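# Pour hazelnuts from bowl into glass jar, set both down

## Task

Move all the hazelnuts out of the small bowl and into the open glass jar (pouring is allowed). Then set the bowl back so it rests directly on the table, either way up. The jar has to finish standing upright, directly on the table. Neither the bowl nor the jar may be released, or fall, while there is no support a few millimetres or less below it. The result only counts if it stays in place without the robot holding it. At the end, open the hands and move the arms away.

## Robot and tools

Robot: two arms, left_arm and right_arm. Each carries the same five-finger right hand, so the hands are not mirrored: every hand axis and number means the same on both. Never let the arms, wrists, palms, brackets, fingers or thumbs of the two arms collide or press on each other hard.

Scene frame: origin on the table top midway between the arms, +z up, +x out over the table, left_arm on the +y side. Results give each hand point's position in metres, orientation as a wxyz quaternion, and velocities in m/s and rad/s. Printed positions can be a little off, more so at long reach.

Hand point: a point 0.05 m in front of the palm, where index pad and thumb tip meet in a pinch. Its +z runs along the straight fingers, +y comes out of the palm, +x crosses the palm toward the little finger (away from the thumb). Straight fingers reach 0.06 to 0.07 m past it along +z. Across the palm the hand extends 0.08 m on the little-finger side; on the thumb side 0.02 m with the thumb turned in front, up to 0.09 m otherwise. A wrist bracket on the little-finger side stands 0.03 m beyond the point along +y and 0.11 m across; it can strike objects. Rotating the hand, especially about x or y, shifts the point slightly.

Row format (28 numbers, each in [-1, 1], always all 28 even when one arm moves): left_arm dx, dy, dz, rx, ry, rz, then left_gripper little, ring, middle, index, thumb_bend, thumb_turn, force_limit, speed; then the same 14 for right_arm/right_gripper.
The six pose numbers are an offset, not a pose: a target relative to the hand point's pose in the most recent result showing it (before any such result in the scene, and for the second or later call within one reply, relative to where the arm is when the action starts). Offsets are in the hand point's own axes; 1.0 equals 0.6 m or 180 degrees; rx, ry, rz form a single rotation vector. Every row refers to that same base pose, not to the row before. All-zero offsets drive the arm back to that base; they do not mean stay.
The eight hand numbers are absolute targets. Fingers: +1 straight, -1 curled into the palm. thumb_bend: +1 straight, -1 fully bent. thumb_turn: +1 beside the palm, -1 in front of it facing the fingers. A pinch is near index -0.22, thumb_bend -0.75, thumb_turn -0.57. force_limit maps -1..+1 linearly to about 0..10 N at the fingertip (0..15 N for the two thumb motors) and only stops closing motion. speed maps -1..+1 to nearly zero..full (full travel in 0.6 s). There is no neutral value: to keep a hand as is, resend its last executed eight numbers, or before any, its hand_measured six plus hand_force_limit and hand_speed. Resending the same numbers keeps a grip. A motor moves only when its target changes by 0.01 or more. For a soft grip close at speed -0.9 or lower. With the thumb turned in front, the hand can wrap objects 0.035 to 0.08 m wide; turn the thumb before reaching the object.

Tools:
execute_actions {actions, pictures}: actions holds at most one item. Empty list: return current state with images. Action: {"rows": 1 to 15 rows, "steps": up to 15, default 15}; each row runs one 1/30 s step and the last row repeats. The result comes 4 steps early; those steps run while you reply, so an action needs at least 4 steps. Wait: {"steps": n}, n up to 300, counted from the previous result including reply time. pictures true adds images.
move {target, speed, stop_force}: target is one 28-number row with offsets as above. Each hand point travels straight toward its target; paths finish together, 0.5 to 10 s, cut off at 10 s. speed in m/s, 0.002 to 0.5 (default 0.25), rotation capped at twice that in rad/s. Hand numbers are sent at the start. Paths ignore obstacles and the other arm. stop_force, 13 to 80 N, shared by both arms: an arm's path ends when its wrist sensor reads that much extra push against the motion; the arm backs off two steps and holds. Use it only slowly and without rotation; omit it when lifting off something the hand presses on. The result adds a move: line with an ending per arm (done, off_target, moving, held, fault, contact) and limits (paced = pose clipped, held = some steps blocked), plus distance to target.


Control: each step the commanded pose is clipped to within 100 mm and 16 degrees of the measured pose; motion lags about 0.17 s; position wins over orientation when both cannot be met. Large moves may need follow-up commands.

Result lines: left_arm | right_arm state; Hand target (where the controller now drives each arm); HELD (steps not sent); pose unreachable (clearance check altered a command); hand_measured, hand_stopped_by (moving, target, force, stalled, fault), hand_load_n (positive when pushed open; near 0 means grip lost); Wrist force and Wrist torque in the hand's axes (offset up to about 5.5 N, noise up to 3.4 N, saturates near 100 N; pressing shows force pointing back into the arm); MOTOR HOT from 70 C, over-temperature stop at 85 C.

Cameras: cam_high 896x504; cam_left_wrist and cam_right_wrist 616x616 fisheye.

Avoid: pushing a stiff arm past a firm contact (fault stop), joint torque over its limit or 150 N external force (arm halts 10 s), dropping or releasing bowl or jar in the air, knocking anything off the table, slams and hard hits, and overheating by holding loads too long.

Each tool is called as name([rows], argument=value, ...), one row to a line, values as JSON.

## Session

execute_actions(actions=[])

Scene clock: 0.00 s of 6000.00 s.
left_arm: end_effector_position=(-0.1084, +1.0607, +0.6120) hand_measured=(+1.000, +1.000, +1.000, +1.000, +1.000, +1.000) hand_load_n=(+0.0, +0.0, +0.0, +0.0, +0.0, +0.0) hand_stopped_by=(target, target, target, target, target, target) hand_force_limit=0.00 hand_speed=-0.80 end_effector_quat_wxyz=(+0.031, +0.709, -0.705, -0.008) end_effector_velocity=(+0.000, +0.000, +0.001) end_effector_angular_velocity=(+0.002, -0.001, -0.000) | right_arm: end_effector_position=(+0.2585, -1.1966, +0.5736) hand_measured=(+1.000, +1.000, +1.000, +1.000, +1.000, +1.000) hand_load_n=(+0.0, +0.0, +0.0, +0.0, +0.0, +0.0) hand_stopped_by=(target, target, target, target, target, target) hand_force_limit=0.00 hand_speed=-0.80 end_effector_quat_wxyz=(-0.032, +0.599, +0.800, -0.011) end_effector_velocity=(+0.000, +0.000, -0.000) end_effector_angular_velocity=(+0.000, +0.000, +0.003)
Joint positions: left_arm=[ 1.267 -1.527  1.39   1.754  1.528 -1.871] | right_arm=[-1.825 -1.638  1.549  1.675  1.636 -1.946]
Joint velocities: left_arm=[-0.    -0.001 -0.001 -0.     0.     0.   ] | right_arm=[ 0.     0.    -0.     0.     0.    -0.002]
Wrist force (N, on the end effector, along its own x y z axes, offset not removed): no reading
Wrist torque (N m, same axes, about the end effector's origin, offset not removed): no reading
Hand target (left_arm): -0.108, +1.061, +0.612; +0.031, +0.709, -0.705, -0.008
Hand target (right_arm): +0.259, -1.197, +0.574; -0.032, +0.599, +0.800, -0.011
camera_calibration (this result's frames):
cam_left_wrist: T_world_to_cam=[[-0.997898, 0.0133404, 0.0634215, -0.16489], [0.045853, 0.836901, 0.54543, -1.23268], [-0.0458013, 0.547192, -0.835753, 0.0580886], [0, 0, 0, 1]] pos_world=[-0.105361, 1.00204, 0.731345]
cam_right_wrist: T_world_to_cam=[[0.986574, 0.133667, -0.0938388, -0.0358783], [0.162211, -0.868752, 0.467929, -1.34984], [-0.018976, -0.476868, -0.87877, 0.0637398], [0, 0, 0, 1]] pos_world=[0.255566, -1.13749, 0.684276]

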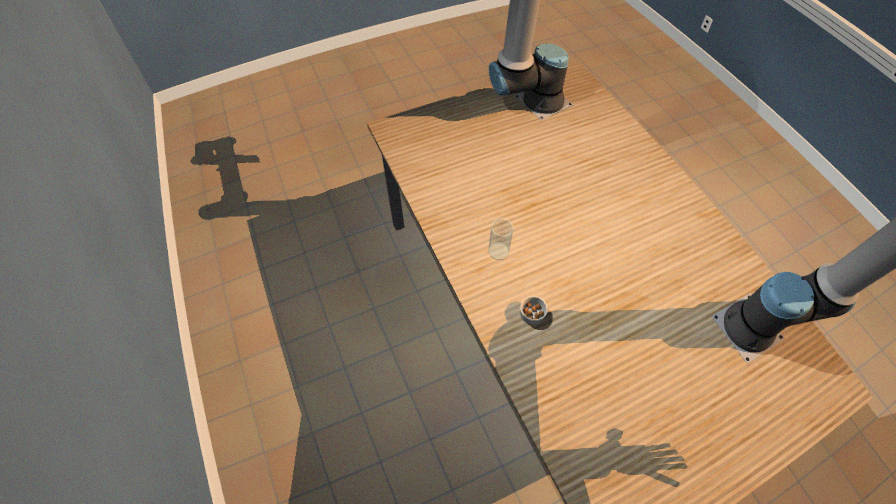

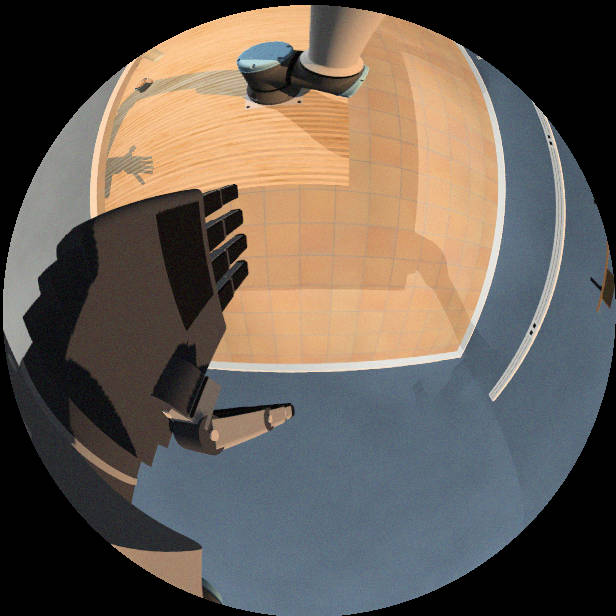

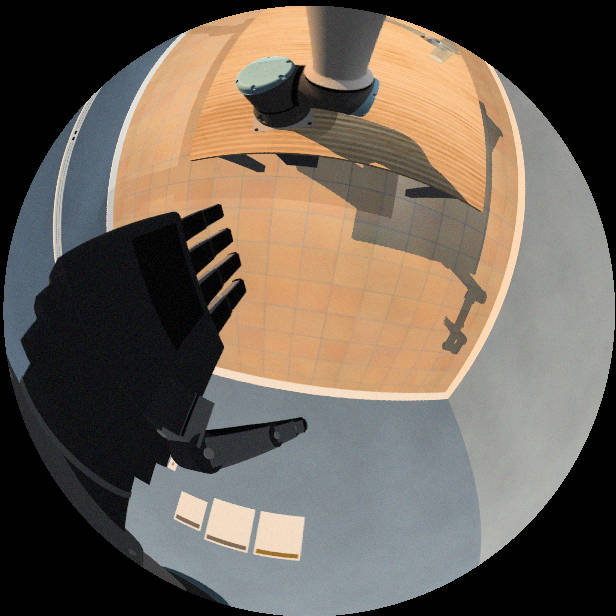

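zoom_image(camera="cam_high", region=[460, 210, 600, 340])

Region (460, 210, 600, 340) of cam_high's 896x504 image, scaled by 3.600, with more detail than that image has; it fills the top 468 rows of this view, and the rest is white.

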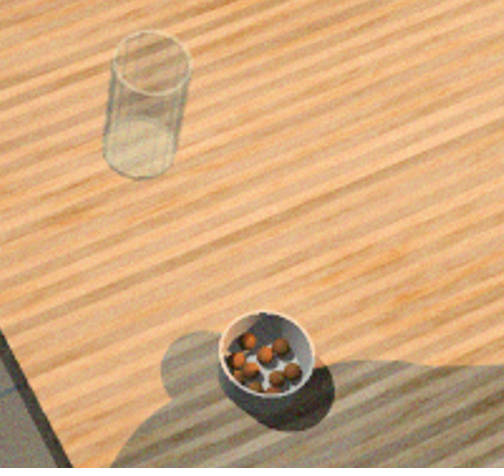

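move(target=[0,0,0,0,0,0,1,1,1,1,1,1,0,-0.8,0.567,0.69,0.273,0,0,0,1,1,1,1,1,-1,0,0], speed=0.4)

move(target=[0,0,0,0,0,0,1,1,1,1,1,1,0,-0.8,0.916,0.112,0.28,-0.274,0.431,0.253,1,1,1,1,1,-1,0,0], speed=0.35)

Scene clock: 2.60 s of 6000.00 s.
left_arm: end_effector_position=(-0.1084, +1.0607, +0.6120) hand_measured=(+1.000, +1.000, +1.000, +1.000, +1.000, +1.000) hand_load_n=(+0.0, +0.0, +0.0, +0.0, +0.0, +0.0) hand_stopped_by=(target, target, target, target, target, target) hand_force_limit=0.00 hand_speed=-0.80 end_effector_quat_wxyz=(+0.031, +0.709, -0.705, -0.008) end_effector_velocity=(-0.000, -0.000, -0.001) end_effector_angular_velocity=(-0.001, +0.000, +0.001) | right_arm: end_effector_position=(+0.5493, -0.7511, +0.4001) hand_measured=(+1.000, +1.000, +1.000, +1.000, +1.000, -1.000) hand_load_n=(+0.0, +0.0, +0.0, +0.0, +0.0, +0.0) hand_stopped_by=(target, target, target, target, target, target) hand_force_limit=0.00 hand_speed=0.00 end_effector_quat_wxyz=(-0.032, +0.599, +0.800, -0.011) end_effector_velocity=(+0.001, +0.000, -0.001) end_effector_angular_velocity=(-0.002, +0.003, -0.003)
Joint positions: left_arm=[ 1.267 -1.527  1.39   1.754  1.528 -1.871] | right_arm=[-0.528 -1.647  1.874  1.411  1.574 -0.651]
Joint velocities: left_arm=[ 0.001  0.     0.001  0.     0.    -0.   ] | right_arm=[ 0.005  0.004 -0.003 -0.     0.003  0.008]
Wrist force (N, on the end effector, along its own x y z axes, offset not removed): left_arm=[3.0 0.6 3.6] | right_arm=[-2.3 4.3 -4.6]
Wrist torque (N m, same axes, about the end effector's origin, offset not removed): left_arm=[0.27 -0.39 0.28] | right_arm=[1.13 0.82 0.01]
Hand target (left_arm): -0.108, +1.061, +0.612; +0.031, +0.709, -0.705, -0.008
Hand target (right_arm): +0.549, -0.751, +0.400; -0.032, +0.599, +0.800, -0.011
Off the commanded pose (left_arm): 0.000 m, 0 deg.
Off the commanded pose (right_arm): 0.001 m, 0 deg.
Kept back: nothing.
move: done
camera_calibration (this result's frames):
cam_left_wrist: T_world_to_cam=[[-0.997898, 0.0133404, 0.0634215, -0.16489], [0.045853, 0.836901, 0.54543, -1.23268], [-0.0458013, 0.547191, -0.835753, 0.0580887], [0, 0, 0, 1]] pos_world=[-0.105361, 1.00204, 0.731345]
cam_right_wrist: T_world_to_cam=[[0.986563, 0.133866, -0.0936692, -0.398464], [0.162295, -0.868995, 0.467448, -0.928792], [-0.0188226, -0.476369, -0.879044, 0.129607], [0, 0, 0, 1]] pos_world=[0.546287, -0.692034, 0.510769]

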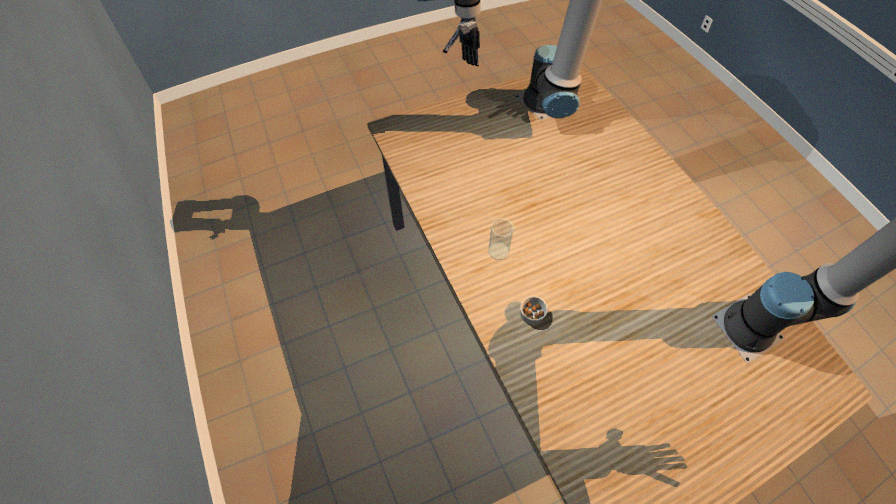

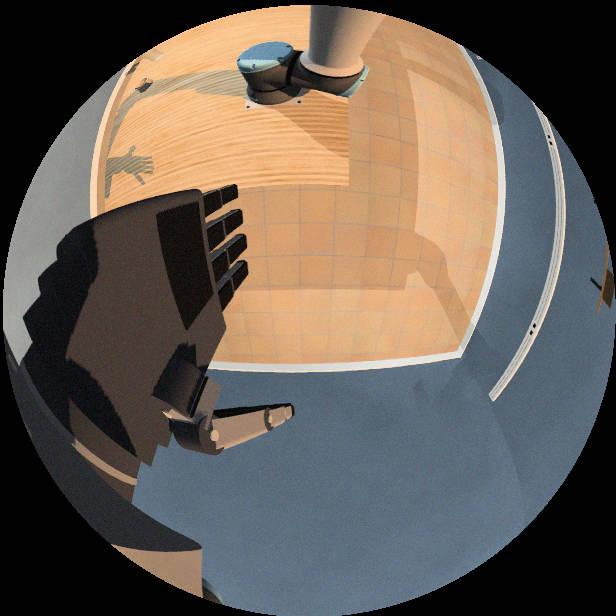

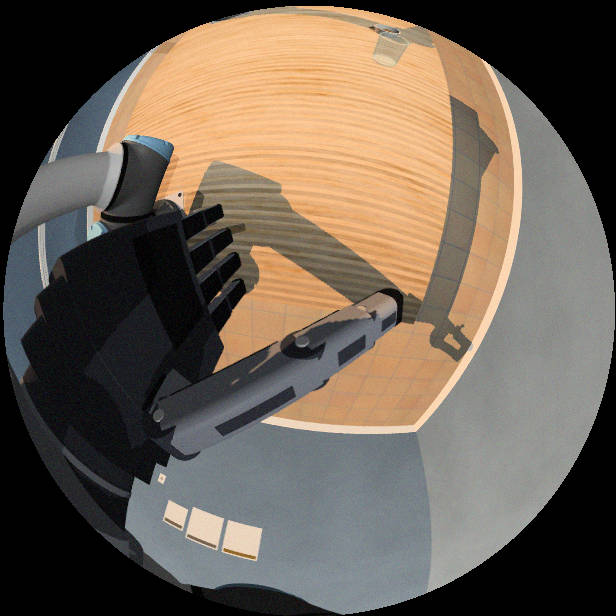

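Scene clock: 5.83 s of 6000.00 s.
left_arm: end_effector_position=(-0.1084, +1.0607, +0.6120) hand_measured=(+1.000, +1.000, +1.000, +1.000, +1.000, +1.000) hand_load_n=(+0.0, +0.0, +0.0, +0.0, +0.0, +0.0) hand_stopped_by=(target, target, target, target, target, target) hand_force_limit=0.00 hand_speed=-0.80 end_effector_quat_wxyz=(+0.031, +0.709, -0.705, -0.008) end_effector_velocity=(-0.000, -0.000, +0.000) end_effector_angular_velocity=(+0.000, -0.000, -0.000) | right_arm: end_effector_position=(+0.4499, -0.2022, +0.2497) hand_measured=(+1.000, +1.000, +1.000, +1.000, +1.000, -1.000) hand_load_n=(+0.0, +0.0, +0.0, +0.0, +0.0, +0.0) hand_stopped_by=(target, target, target, target, target, target) hand_force_limit=0.00 hand_speed=0.00 end_effector_quat_wxyz=(-0.263, +0.670, +0.278, +0.636) end_effector_velocity=(+0.000, +0.000, -0.001) end_effector_angular_velocity=(+0.001, -0.003, -0.008)
Joint positions: left_arm=[ 1.267 -1.527  1.39   1.754  1.528 -1.871] | right_arm=[ 0.669 -1.59   2.316 -0.673  1.617  1.571]
Joint velocities: left_arm=[ 0.    -0.    -0.     0.     0.     0.001] | right_arm=[ 0.005  0.005 -0.    -0.007  0.013 -0.001]
Wrist force (N, on the end effector, along its own x y z axes, offset not removed): left_arm=[2.3 -3.1 0.5] | right_arm=[-1.8 -3.4 -2.4]
Wrist torque (N m, same axes, about the end effector's origin, offset not removed): left_arm=[0.00 -0.25 0.16] | right_arm=[-0.23 0.57 -0.19]
Hand target (left_arm): -0.108, +1.061, +0.612; +0.031, +0.709, -0.705, -0.008
Hand target (right_arm): +0.450, -0.202, +0.250; -0.263, +0.670, +0.278, +0.636
Off the commanded pose (left_arm): 0.000 m, 0 deg.
Off the commanded pose (right_arm): 0.001 m, 0 deg.
Kept back: nothing.
move: done
camera_calibration (this result's frames):
cam_left_wrist: T_world_to_cam=[[-0.997898, 0.0133404, 0.0634215, -0.16489], [0.045853, 0.836901, 0.54543, -1.23268], [-0.0458013, 0.547191, -0.835753, 0.0580888], [0, 0, 0, 1]] pos_world=[-0.105361, 1.00204, 0.731345]
cam_right_wrist: T_world_to_cam=[[0.717198, -0.680281, -0.151143, -0.417037], [-0.461801, -0.301531, -0.834157, 0.355156], [0.521887, 0.668054, -0.530412, 0.158085], [0, 0, 0, 1]] pos_world=[0.380607, -0.282221, 0.317074]

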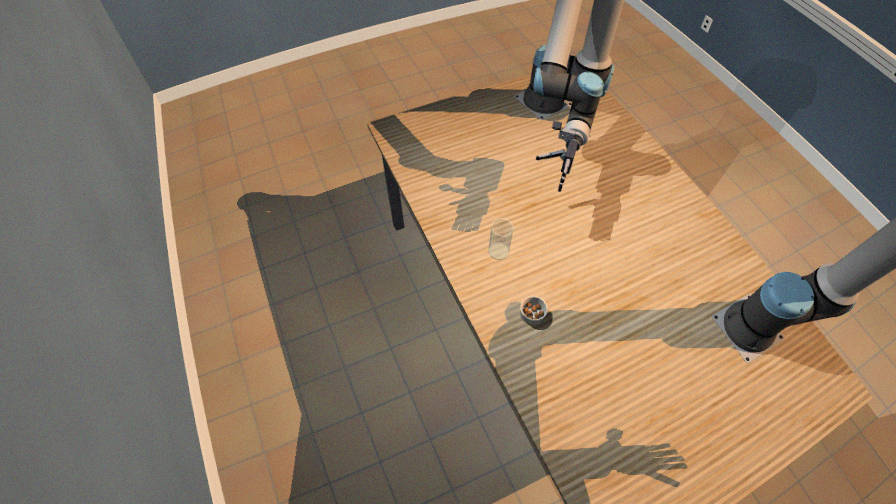

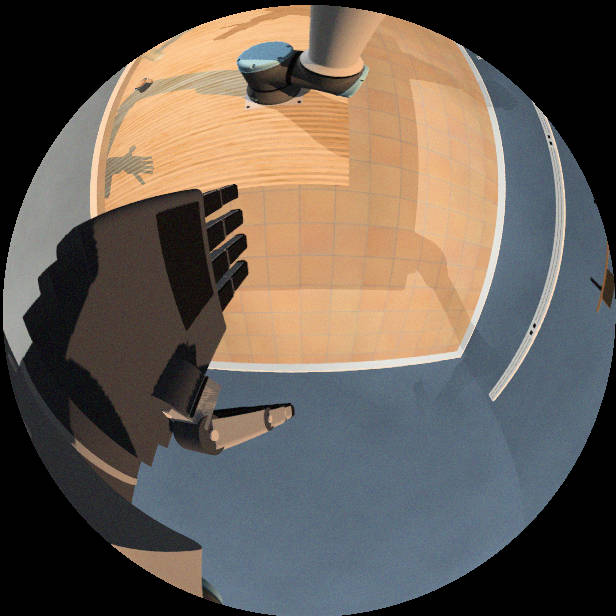

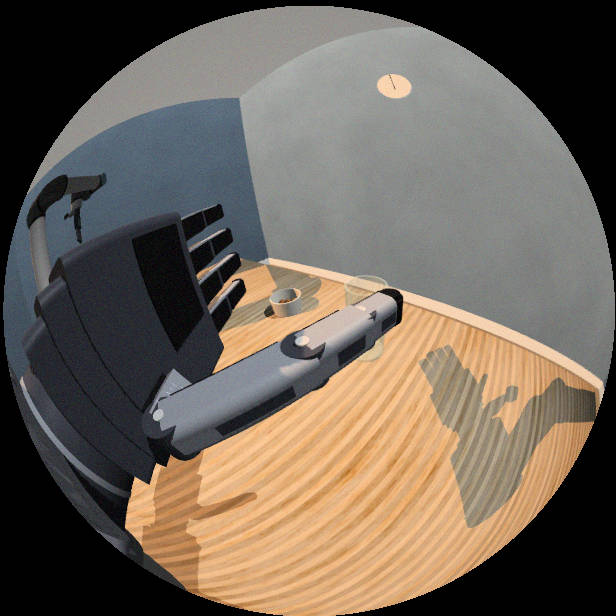

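move(target=[0,0,0,0,0,0,1,1,1,1,1,1,0,-0.8,-0.327,-0.25,0.61,0,0,0,1,1,1,1,1,-1,0,0], speed=0.25)

zoom_image(camera="cam_high", region=[480, 200, 640, 350])

Scene clock: 8.43 s of 6000.00 s.
left_arm: end_effector_position=(-0.1084, +1.0607, +0.6120) hand_measured=(+1.000, +1.000, +1.000, +1.000, +1.000, +1.000) hand_load_n=(+0.0, +0.0, +0.0, +0.0, +0.0, +0.0) hand_stopped_by=(target, target, target, target, target, target) hand_force_limit=0.00 hand_speed=-0.80 end_effector_quat_wxyz=(+0.031, +0.709, -0.705, -0.008) end_effector_velocity=(-0.001, -0.000, +0.001) end_effector_angular_velocity=(+0.001, +0.000, +0.001) | right_arm: end_effector_position=(+0.5952, +0.1549, +0.0350) hand_measured=(+1.000, +1.000, +1.000, +1.000, +1.000, -1.000) hand_load_n=(+0.0, +0.0, +0.0, +0.0, +0.0, +0.0) hand_stopped_by=(target, target, target, target, target, target) hand_force_limit=0.00 hand_speed=0.00 end_effector_quat_wxyz=(-0.263, +0.670, +0.278, +0.636) end_effector_velocity=(+0.001, +0.001, -0.002) end_effector_angular_velocity=(-0.001, -0.000, -0.001)
Joint positions: left_arm=[ 1.267 -1.527  1.39   1.754  1.528 -1.871] | right_arm=[ 0.837 -0.795  1.617 -0.768  1.785  1.58 ]
Joint velocities: left_arm=[ 0.001 -0.    -0.001  0.    -0.     0.   ] | right_arm=[-0.001  0.003 -0.004  0.001  0.    -0.001]
Wrist force (N, on the end effector, along its own x y z axes, offset not removed): left_arm=[5.1 -1.9 0.8] | right_arm=[1.7 -3.7 1.1]
Wrist torque (N m, same axes, about the end effector's origin, offset not removed): left_arm=[-0.12 -0.78 0.42] | right_arm=[-0.45 0.11 -0.05]
Hand target (left_arm): -0.108, +1.061, +0.612; +0.031, +0.709, -0.705, -0.008
Hand target (right_arm): +0.595, +0.155, +0.035; -0.263, +0.670, +0.278, +0.636
Off the commanded pose (left_arm): 0.000 m, 0 deg.
Off the commanded pose (right_arm): 0.001 m, 0 deg.
Kept back: nothing.
move: done
camera_calibration (this result's frames):
cam_left_wrist: T_world_to_cam=[[-0.997898, 0.0133402, 0.0634216, -0.16489], [0.0458528, 0.836901, 0.54543, -1.23268], [-0.0458014, 0.547192, -0.835753, 0.0580885], [0, 0, 0, 1]] pos_world=[-0.105361, 1.00204, 0.731345]
cam_right_wrist: T_world_to_cam=[[0.717212, -0.680264, -0.151154, -0.310783], [-0.461794, -0.301526, -0.834163, 0.350785], [0.521874, 0.668074, -0.5304, -0.270205], [0, 0, 0, 1]] pos_world=[0.525901, 0.0748728, 0.102319]

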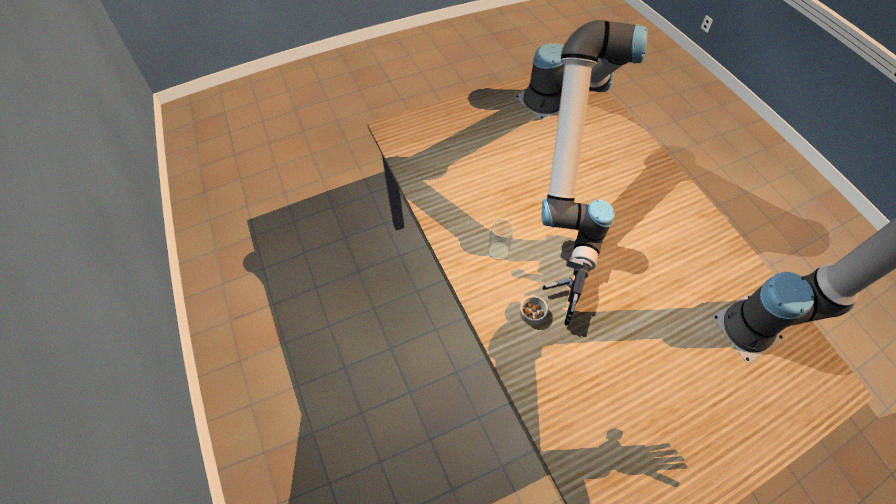

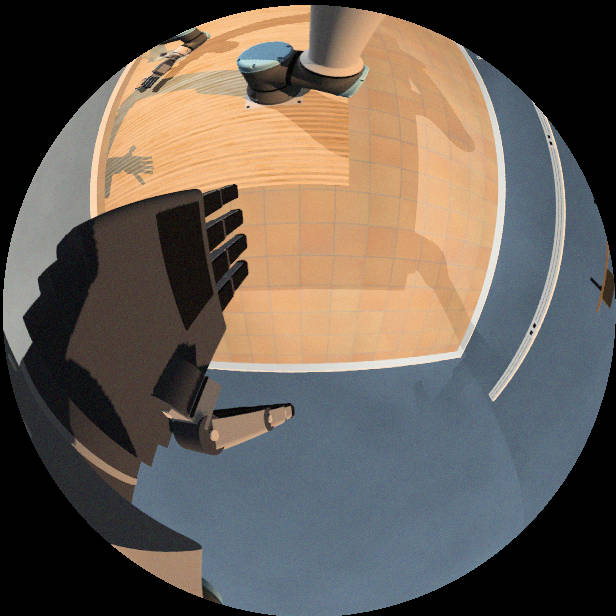

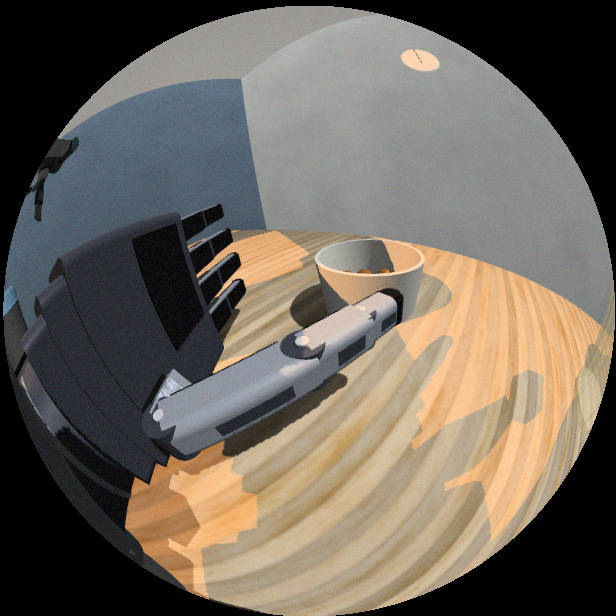

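Region (480, 200, 640, 350) of cam_high's 896x504 image, scaled by 3.150, with more detail than that image has; it fills the top 472 rows of this view, and the rest is white.

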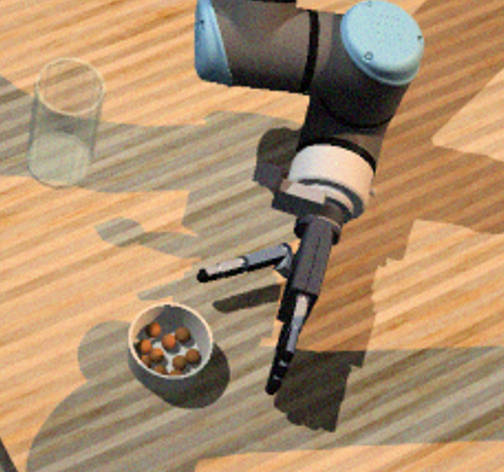

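move(target=[0,0,0,0,0,0,1,1,1,1,1,1,0,-0.8,-0.017,0.06,0.04,0,0,0,1,1,1,1,1,-1,0,0], speed=0.04)

zoom_image(camera="cam_high", region=[480, 200, 640, 350])

Scene clock: 10.13 s of 6000.00 s.
left_arm: end_effector_position=(-0.1084, +1.0607, +0.6120) hand_measured=(+1.000, +1.000, +1.000, +1.000, +1.000, +1.000) hand_load_n=(+0.0, +0.0, +0.0, +0.0, +0.0, +0.0) hand_stopped_by=(target, target, target, target, target, target) hand_force_limit=0.00 hand_speed=-0.80 end_effector_quat_wxyz=(+0.031, +0.709, -0.705, -0.008) end_effector_velocity=(-0.000, -0.000, -0.000) end_effector_angular_velocity=(+0.000, +0.000, +0.001) | right_arm: end_effector_position=(+0.6371, +0.1460, +0.0236) hand_measured=(+1.000, +1.000, +1.000, +1.000, +1.000, -1.000) hand_load_n=(+0.0, +0.0, +0.0, +0.0, +0.0, +0.0) hand_stopped_by=(target, target, target, target, target, target) hand_force_limit=0.00 hand_speed=0.00 end_effector_quat_wxyz=(-0.263, +0.670, +0.278, +0.636) end_effector_velocity=(+0.002, -0.002, -0.003) end_effector_angular_velocity=(-0.003, +0.001, -0.001)
Joint positions: left_arm=[ 1.267 -1.527  1.39   1.754  1.528 -1.871] | right_arm=[ 0.788 -0.773  1.599 -0.773  1.736  1.578]
Joint velocities: left_arm=[ 0.    -0.001  0.001 -0.    -0.    -0.   ] | right_arm=[-0.003  0.002  0.001  0.    -0.001 -0.   ]
Wrist force (N, on the end effector, along its own x y z axes, offset not removed): left_arm=[1.3 -3.4 0.0] | right_arm=[-2.8 2.7 -1.8]
Wrist torque (N m, same axes, about the end effector's origin, offset not removed): left_arm=[-0.09 -0.07 0.10] | right_arm=[0.76 0.67 -0.10]
Hand target (left_arm): -0.108, +1.061, +0.612; +0.031, +0.709, -0.705, -0.008
Hand target (right_arm): +0.637, +0.146, +0.024; -0.263, +0.670, +0.278, +0.636
Off the commanded pose (left_arm): 0.000 m, 0 deg.
Off the commanded pose (right_arm): 0.000 m, 0 deg.
Kept back: nothing.
move: done
camera_calibration (this result's frames):
cam_left_wrist: T_world_to_cam=[[-0.997898, 0.0133405, 0.0634215, -0.16489], [0.0458531, 0.836901, 0.54543, -1.23268], [-0.0458012, 0.547192, -0.835753, 0.0580885], [0, 0, 0, 1]] pos_world=[-0.105361, 1.00204, 0.731345]
cam_right_wrist: T_world_to_cam=[[0.717208, -0.680269, -0.151151, -0.348567], [-0.461793, -0.301523, -0.834165, 0.357961], [0.521881, 0.66807, -0.530398, -0.292192], [0, 0, 0, 1]] pos_world=[0.567789, 0.0660188, 0.090934]

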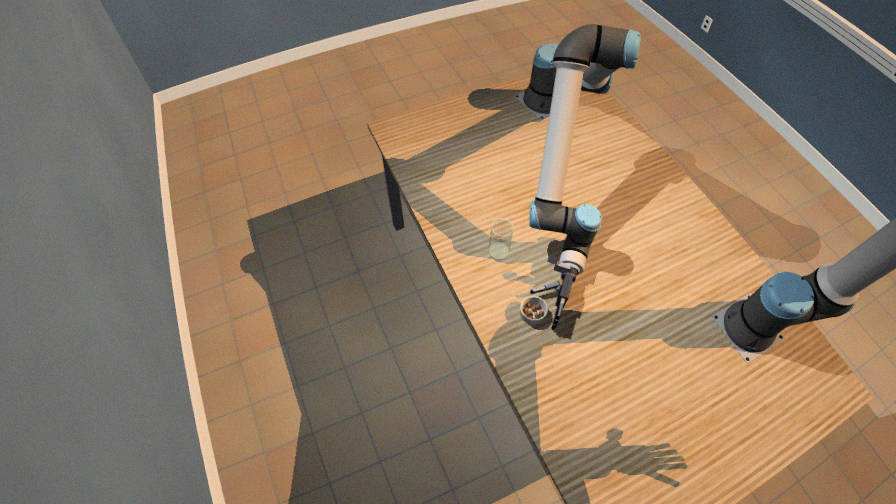

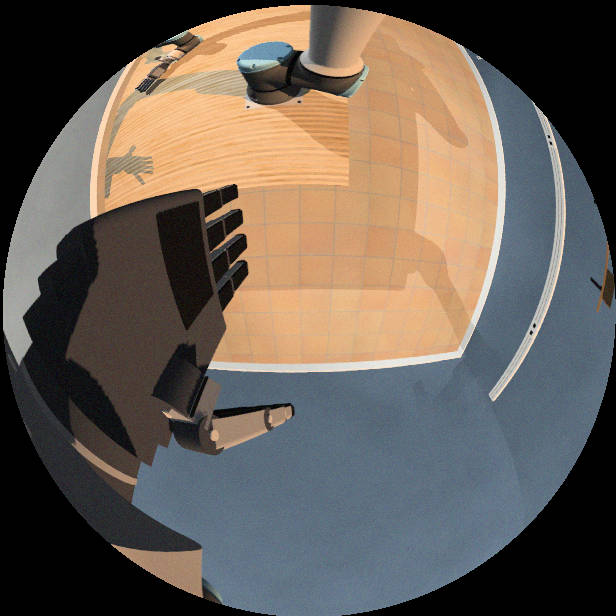

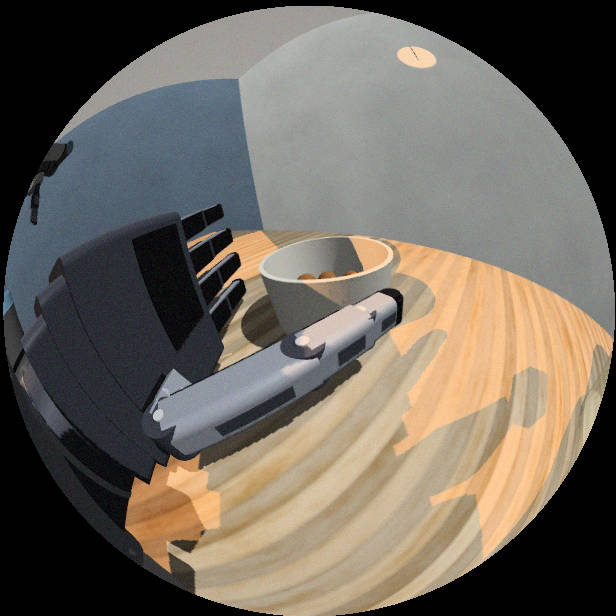

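Region (480, 200, 640, 350) of cam_high's 896x504 image, scaled by 3.150, with more detail than that image has; it fills the top 472 rows of this view, and the rest is white.

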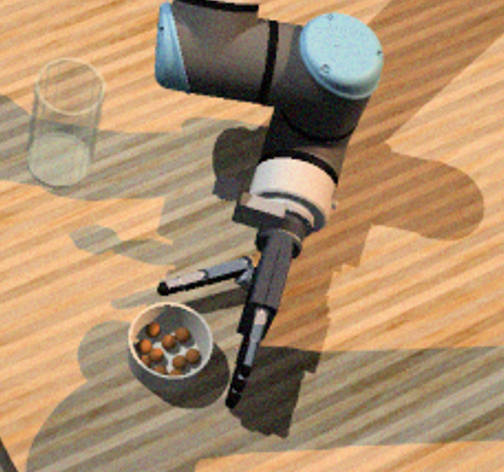

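Taller bowl; a bit more to go.

move(target=[0,0,0,0,0,0,1,1,1,1,1,1,0,-0.8,0.002,0.028,0.035,0,0,0,1,1,1,1,1,-1,0,0], speed=0.02)

zoom_image(camera="cam_high", region=[480, 200, 640, 350])

Scene clock: 12.00 s of 6000.00 s.
left_arm: end_effector_position=(-0.1084, +1.0607, +0.6120) hand_measured=(+1.000, +1.000, +1.000, +1.000, +1.000, +1.000) hand_load_n=(+0.0, +0.0, +0.0, +0.0, +0.0, +0.0) hand_stopped_by=(target, target, target, target, target, target) hand_force_limit=0.00 hand_speed=-0.80 end_effector_quat_wxyz=(+0.031, +0.709, -0.705, -0.008) end_effector_velocity=(+0.000, +0.001, -0.000) end_effector_angular_velocity=(-0.000, +0.000, -0.000) | right_arm: end_effector_position=(+0.6637, +0.1490, +0.0237) hand_measured=(+1.000, +1.000, +1.000, +1.000, +1.000, -1.000) hand_load_n=(+0.0, +0.0, +0.0, +0.0, +0.0, +0.0) hand_stopped_by=(target, target, target, target, target, target) hand_force_limit=0.00 hand_speed=0.00 end_effector_quat_wxyz=(-0.263, +0.670, +0.278, +0.636) end_effector_velocity=(+0.002, +0.001, +0.002) end_effector_angular_velocity=(+0.001, -0.001, -0.001)
Joint positions: left_arm=[ 1.267 -1.527  1.39   1.754  1.528 -1.871] | right_arm=[ 0.764 -0.757  1.566 -0.756  1.712  1.576]
Joint velocities: left_arm=[-0.     0.001 -0.001  0.    -0.    -0.   ] | right_arm=[-0.001  0.    -0.004  0.001 -0.001 -0.   ]
Wrist force (N, on the end effector, along its own x y z axes, offset not removed): left_arm=[4.0 -2.7 -2.2] | right_arm=[-3.9 4.2 1.9]
Wrist torque (N m, same axes, about the end effector's origin, offset not removed): left_arm=[0.14 -0.43 0.50] | right_arm=[0.79 0.66 0.03]
Hand target (left_arm): -0.108, +1.061, +0.612; +0.031, +0.709, -0.705, -0.008
Hand target (right_arm): +0.664, +0.149, +0.024; -0.263, +0.670, +0.278, +0.636
Off the commanded pose (left_arm): 0.000 m, 0 deg.
Off the commanded pose (right_arm): 0.000 m, 0 deg.
Kept back: nothing.
move: done
camera_calibration (this result's frames):
cam_left_wrist: T_world_to_cam=[[-0.997898, 0.0133405, 0.0634216, -0.16489], [0.0458531, 0.836901, 0.54543, -1.23268], [-0.0458013, 0.547192, -0.835753, 0.0580886], [0, 0, 0, 1]] pos_world=[-0.105361, 1.00204, 0.731345]
cam_right_wrist: T_world_to_cam=[[0.717205, -0.680273, -0.15115, -0.365603], [-0.46179, -0.301517, -0.834169, 0.371235], [0.521888, 0.66807, -0.530392, -0.308014], [0, 0, 0, 1]] pos_world=[0.594393, 0.0689986, 0.0910435]

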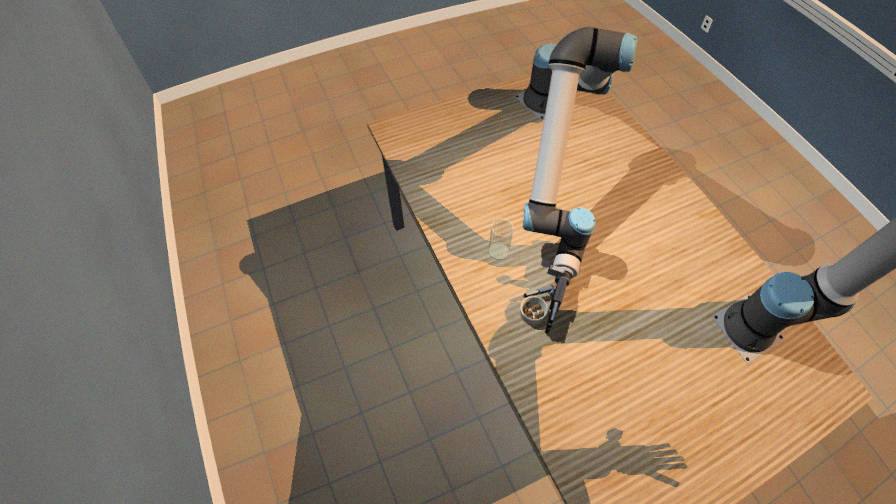

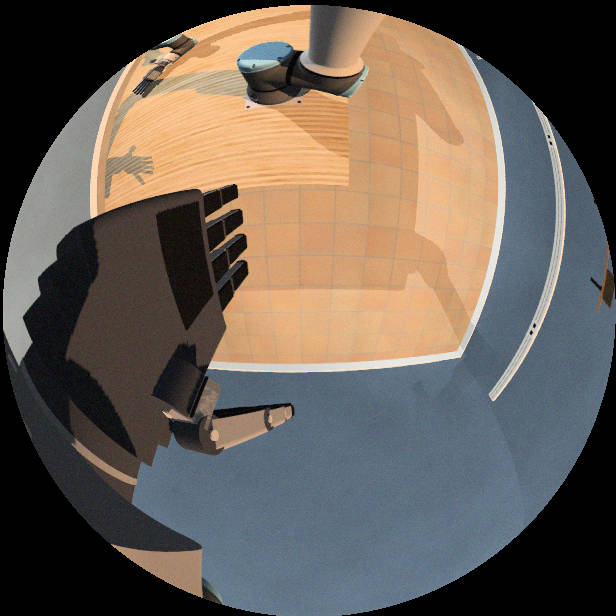

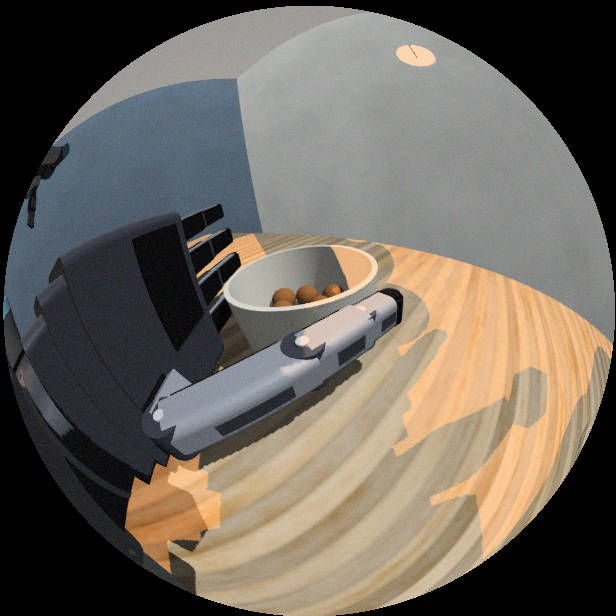

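Region (480, 200, 640, 350) of cam_high's 896x504 image, scaled by 3.150, with more detail than that image has; it fills the top 472 rows of this view, and the rest is white.

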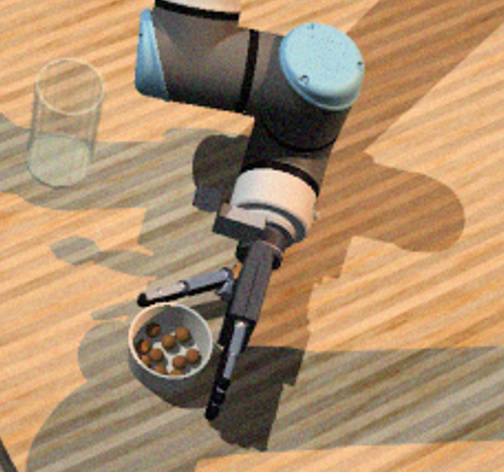

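move(target=[0,0,0,0,0,0,1,1,1,1,1,1,0,-0.8,0,0.002,0.012,0,0,0,1,1,0.2,-1,-1,-1,0.3,-0.7], speed=0.02)

zoom_image(camera="cam_high", region=[500, 260, 600, 350])

Scene clock: 13.53 s of 6000.00 s.
left_arm: end_effector_position=(-0.1084, +1.0607, +0.6120) hand_measured=(+1.000, +1.000, +1.000, +1.000, +1.000, +1.000) hand_load_n=(+0.0, +0.0, +0.0, +0.0, +0.0, +0.0) hand_stopped_by=(target, target, target, target, target, target) hand_force_limit=0.00 hand_speed=-0.80 end_effector_quat_wxyz=(+0.031, +0.709, -0.705, -0.008) end_effector_velocity=(+0.000, +0.001, +0.001) end_effector_angular_velocity=(+0.003, -0.000, +0.000) | right_arm: end_effector_position=(+0.6696, +0.1533, +0.0233) hand_measured=(+1.000, +1.000, +0.536, +0.488, +0.726, -1.000) hand_load_n=(+0.0, +0.0, +0.5, +10.0, +14.5, +0.5) hand_stopped_by=(target, target, force, force, force, target) hand_force_limit=0.30 hand_speed=-0.70 end_effector_quat_wxyz=(-0.263, +0.670, +0.278, +0.636) end_effector_velocity=(-0.001, +0.001, -0.001) end_effector_angular_velocity=(-0.001, +0.001, +0.002)
Joint positions: left_arm=[ 1.267 -1.527  1.39   1.754  1.528 -1.871] | right_arm=[ 0.762 -0.749  1.551 -0.748  1.71   1.576]
Joint velocities: left_arm=[-0.     0.    -0.003 -0.    -0.    -0.   ] | right_arm=[ 0.001  0.001  0.    -0.    -0.002  0.   ]
Wrist force (N, on the end effector, along its own x y z axes, offset not removed): left_arm=[5.1 -2.0 2.1] | right_arm=[-5.0 2.3 1.7]
Wrist torque (N m, same axes, about the end effector's origin, offset not removed): left_arm=[0.06 -0.74 0.41] | right_arm=[0.38 1.00 -0.08]
Hand target (left_arm): -0.108, +1.061, +0.612; +0.031, +0.709, -0.705, -0.008
Hand target (right_arm): +0.670, +0.153, +0.023; -0.263, +0.670, +0.278, +0.636
Off the commanded pose (left_arm): 0.000 m, 0 deg.
Off the commanded pose (right_arm): 0.000 m, 0 deg.
Kept back: nothing.
move: done
camera_calibration (this result's frames):
cam_left_wrist: T_world_to_cam=[[-0.997898, 0.0133405, 0.0634214, -0.16489], [0.045853, 0.836901, 0.54543, -1.23268], [-0.0458011, 0.547192, -0.835753, 0.0580885], [0, 0, 0, 1]] pos_world=[-0.105361, 1.00204, 0.731345]
cam_right_wrist: T_world_to_cam=[[0.717212, -0.680266, -0.151144, -0.367037], [-0.461792, -0.301535, -0.834161, 0.374937], [0.521876, 0.668068, -0.530406, -0.314135], [0, 0, 0, 1]] pos_world=[0.600326, 0.0732374, 0.0906629]

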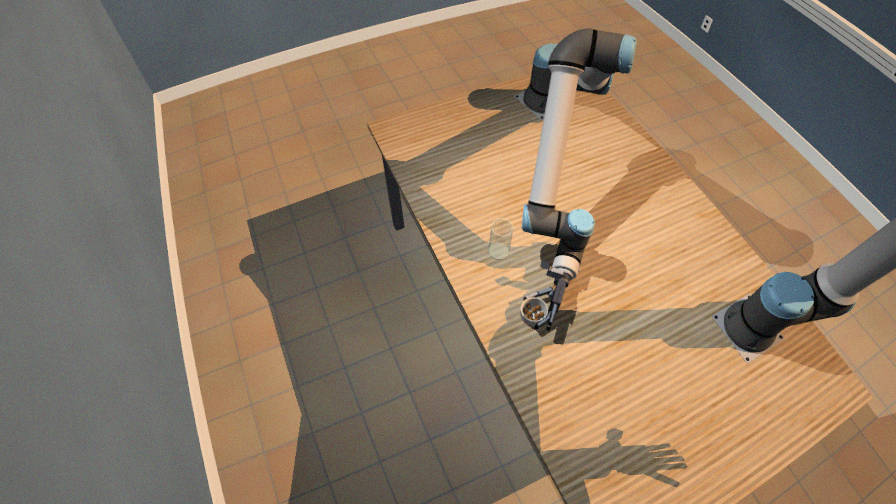

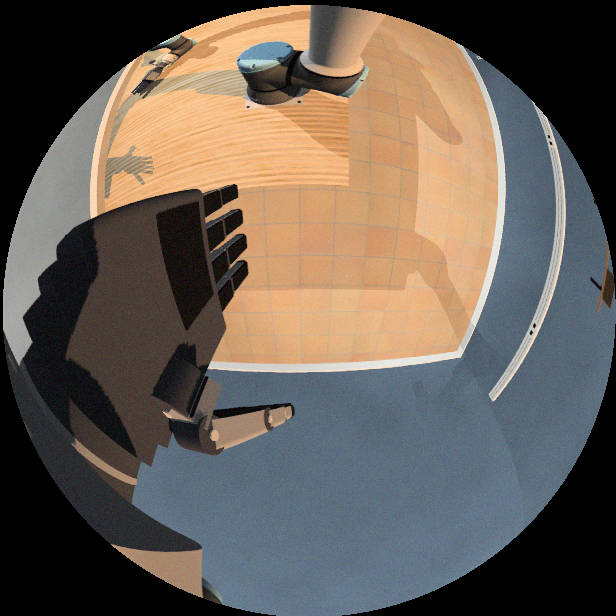

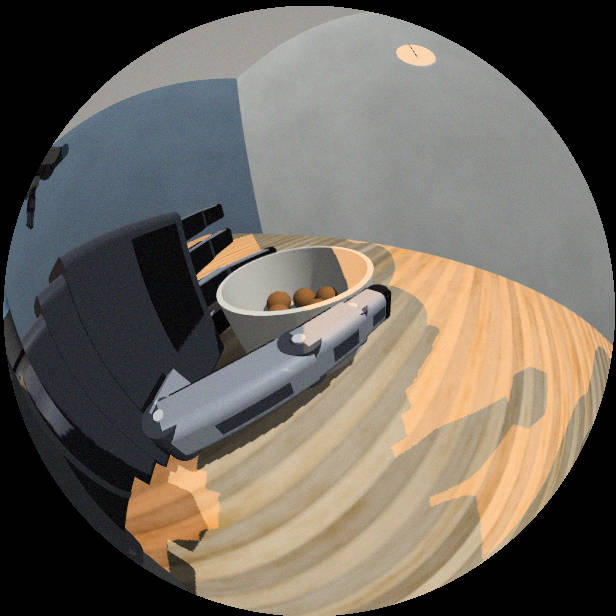

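Region (500, 260, 600, 350) of cam_high's 896x504 image, scaled by 5.040, with more detail than that image has; it fills the top 454 rows of this view, and the rest is white.

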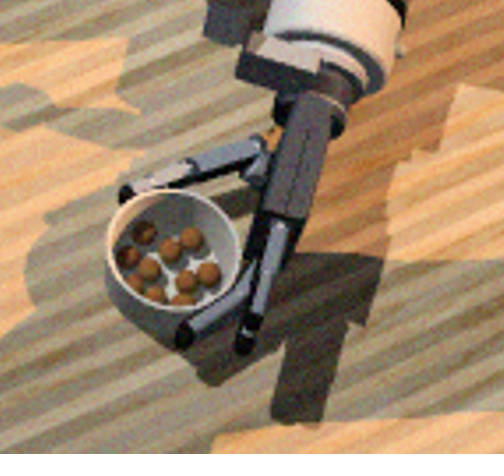

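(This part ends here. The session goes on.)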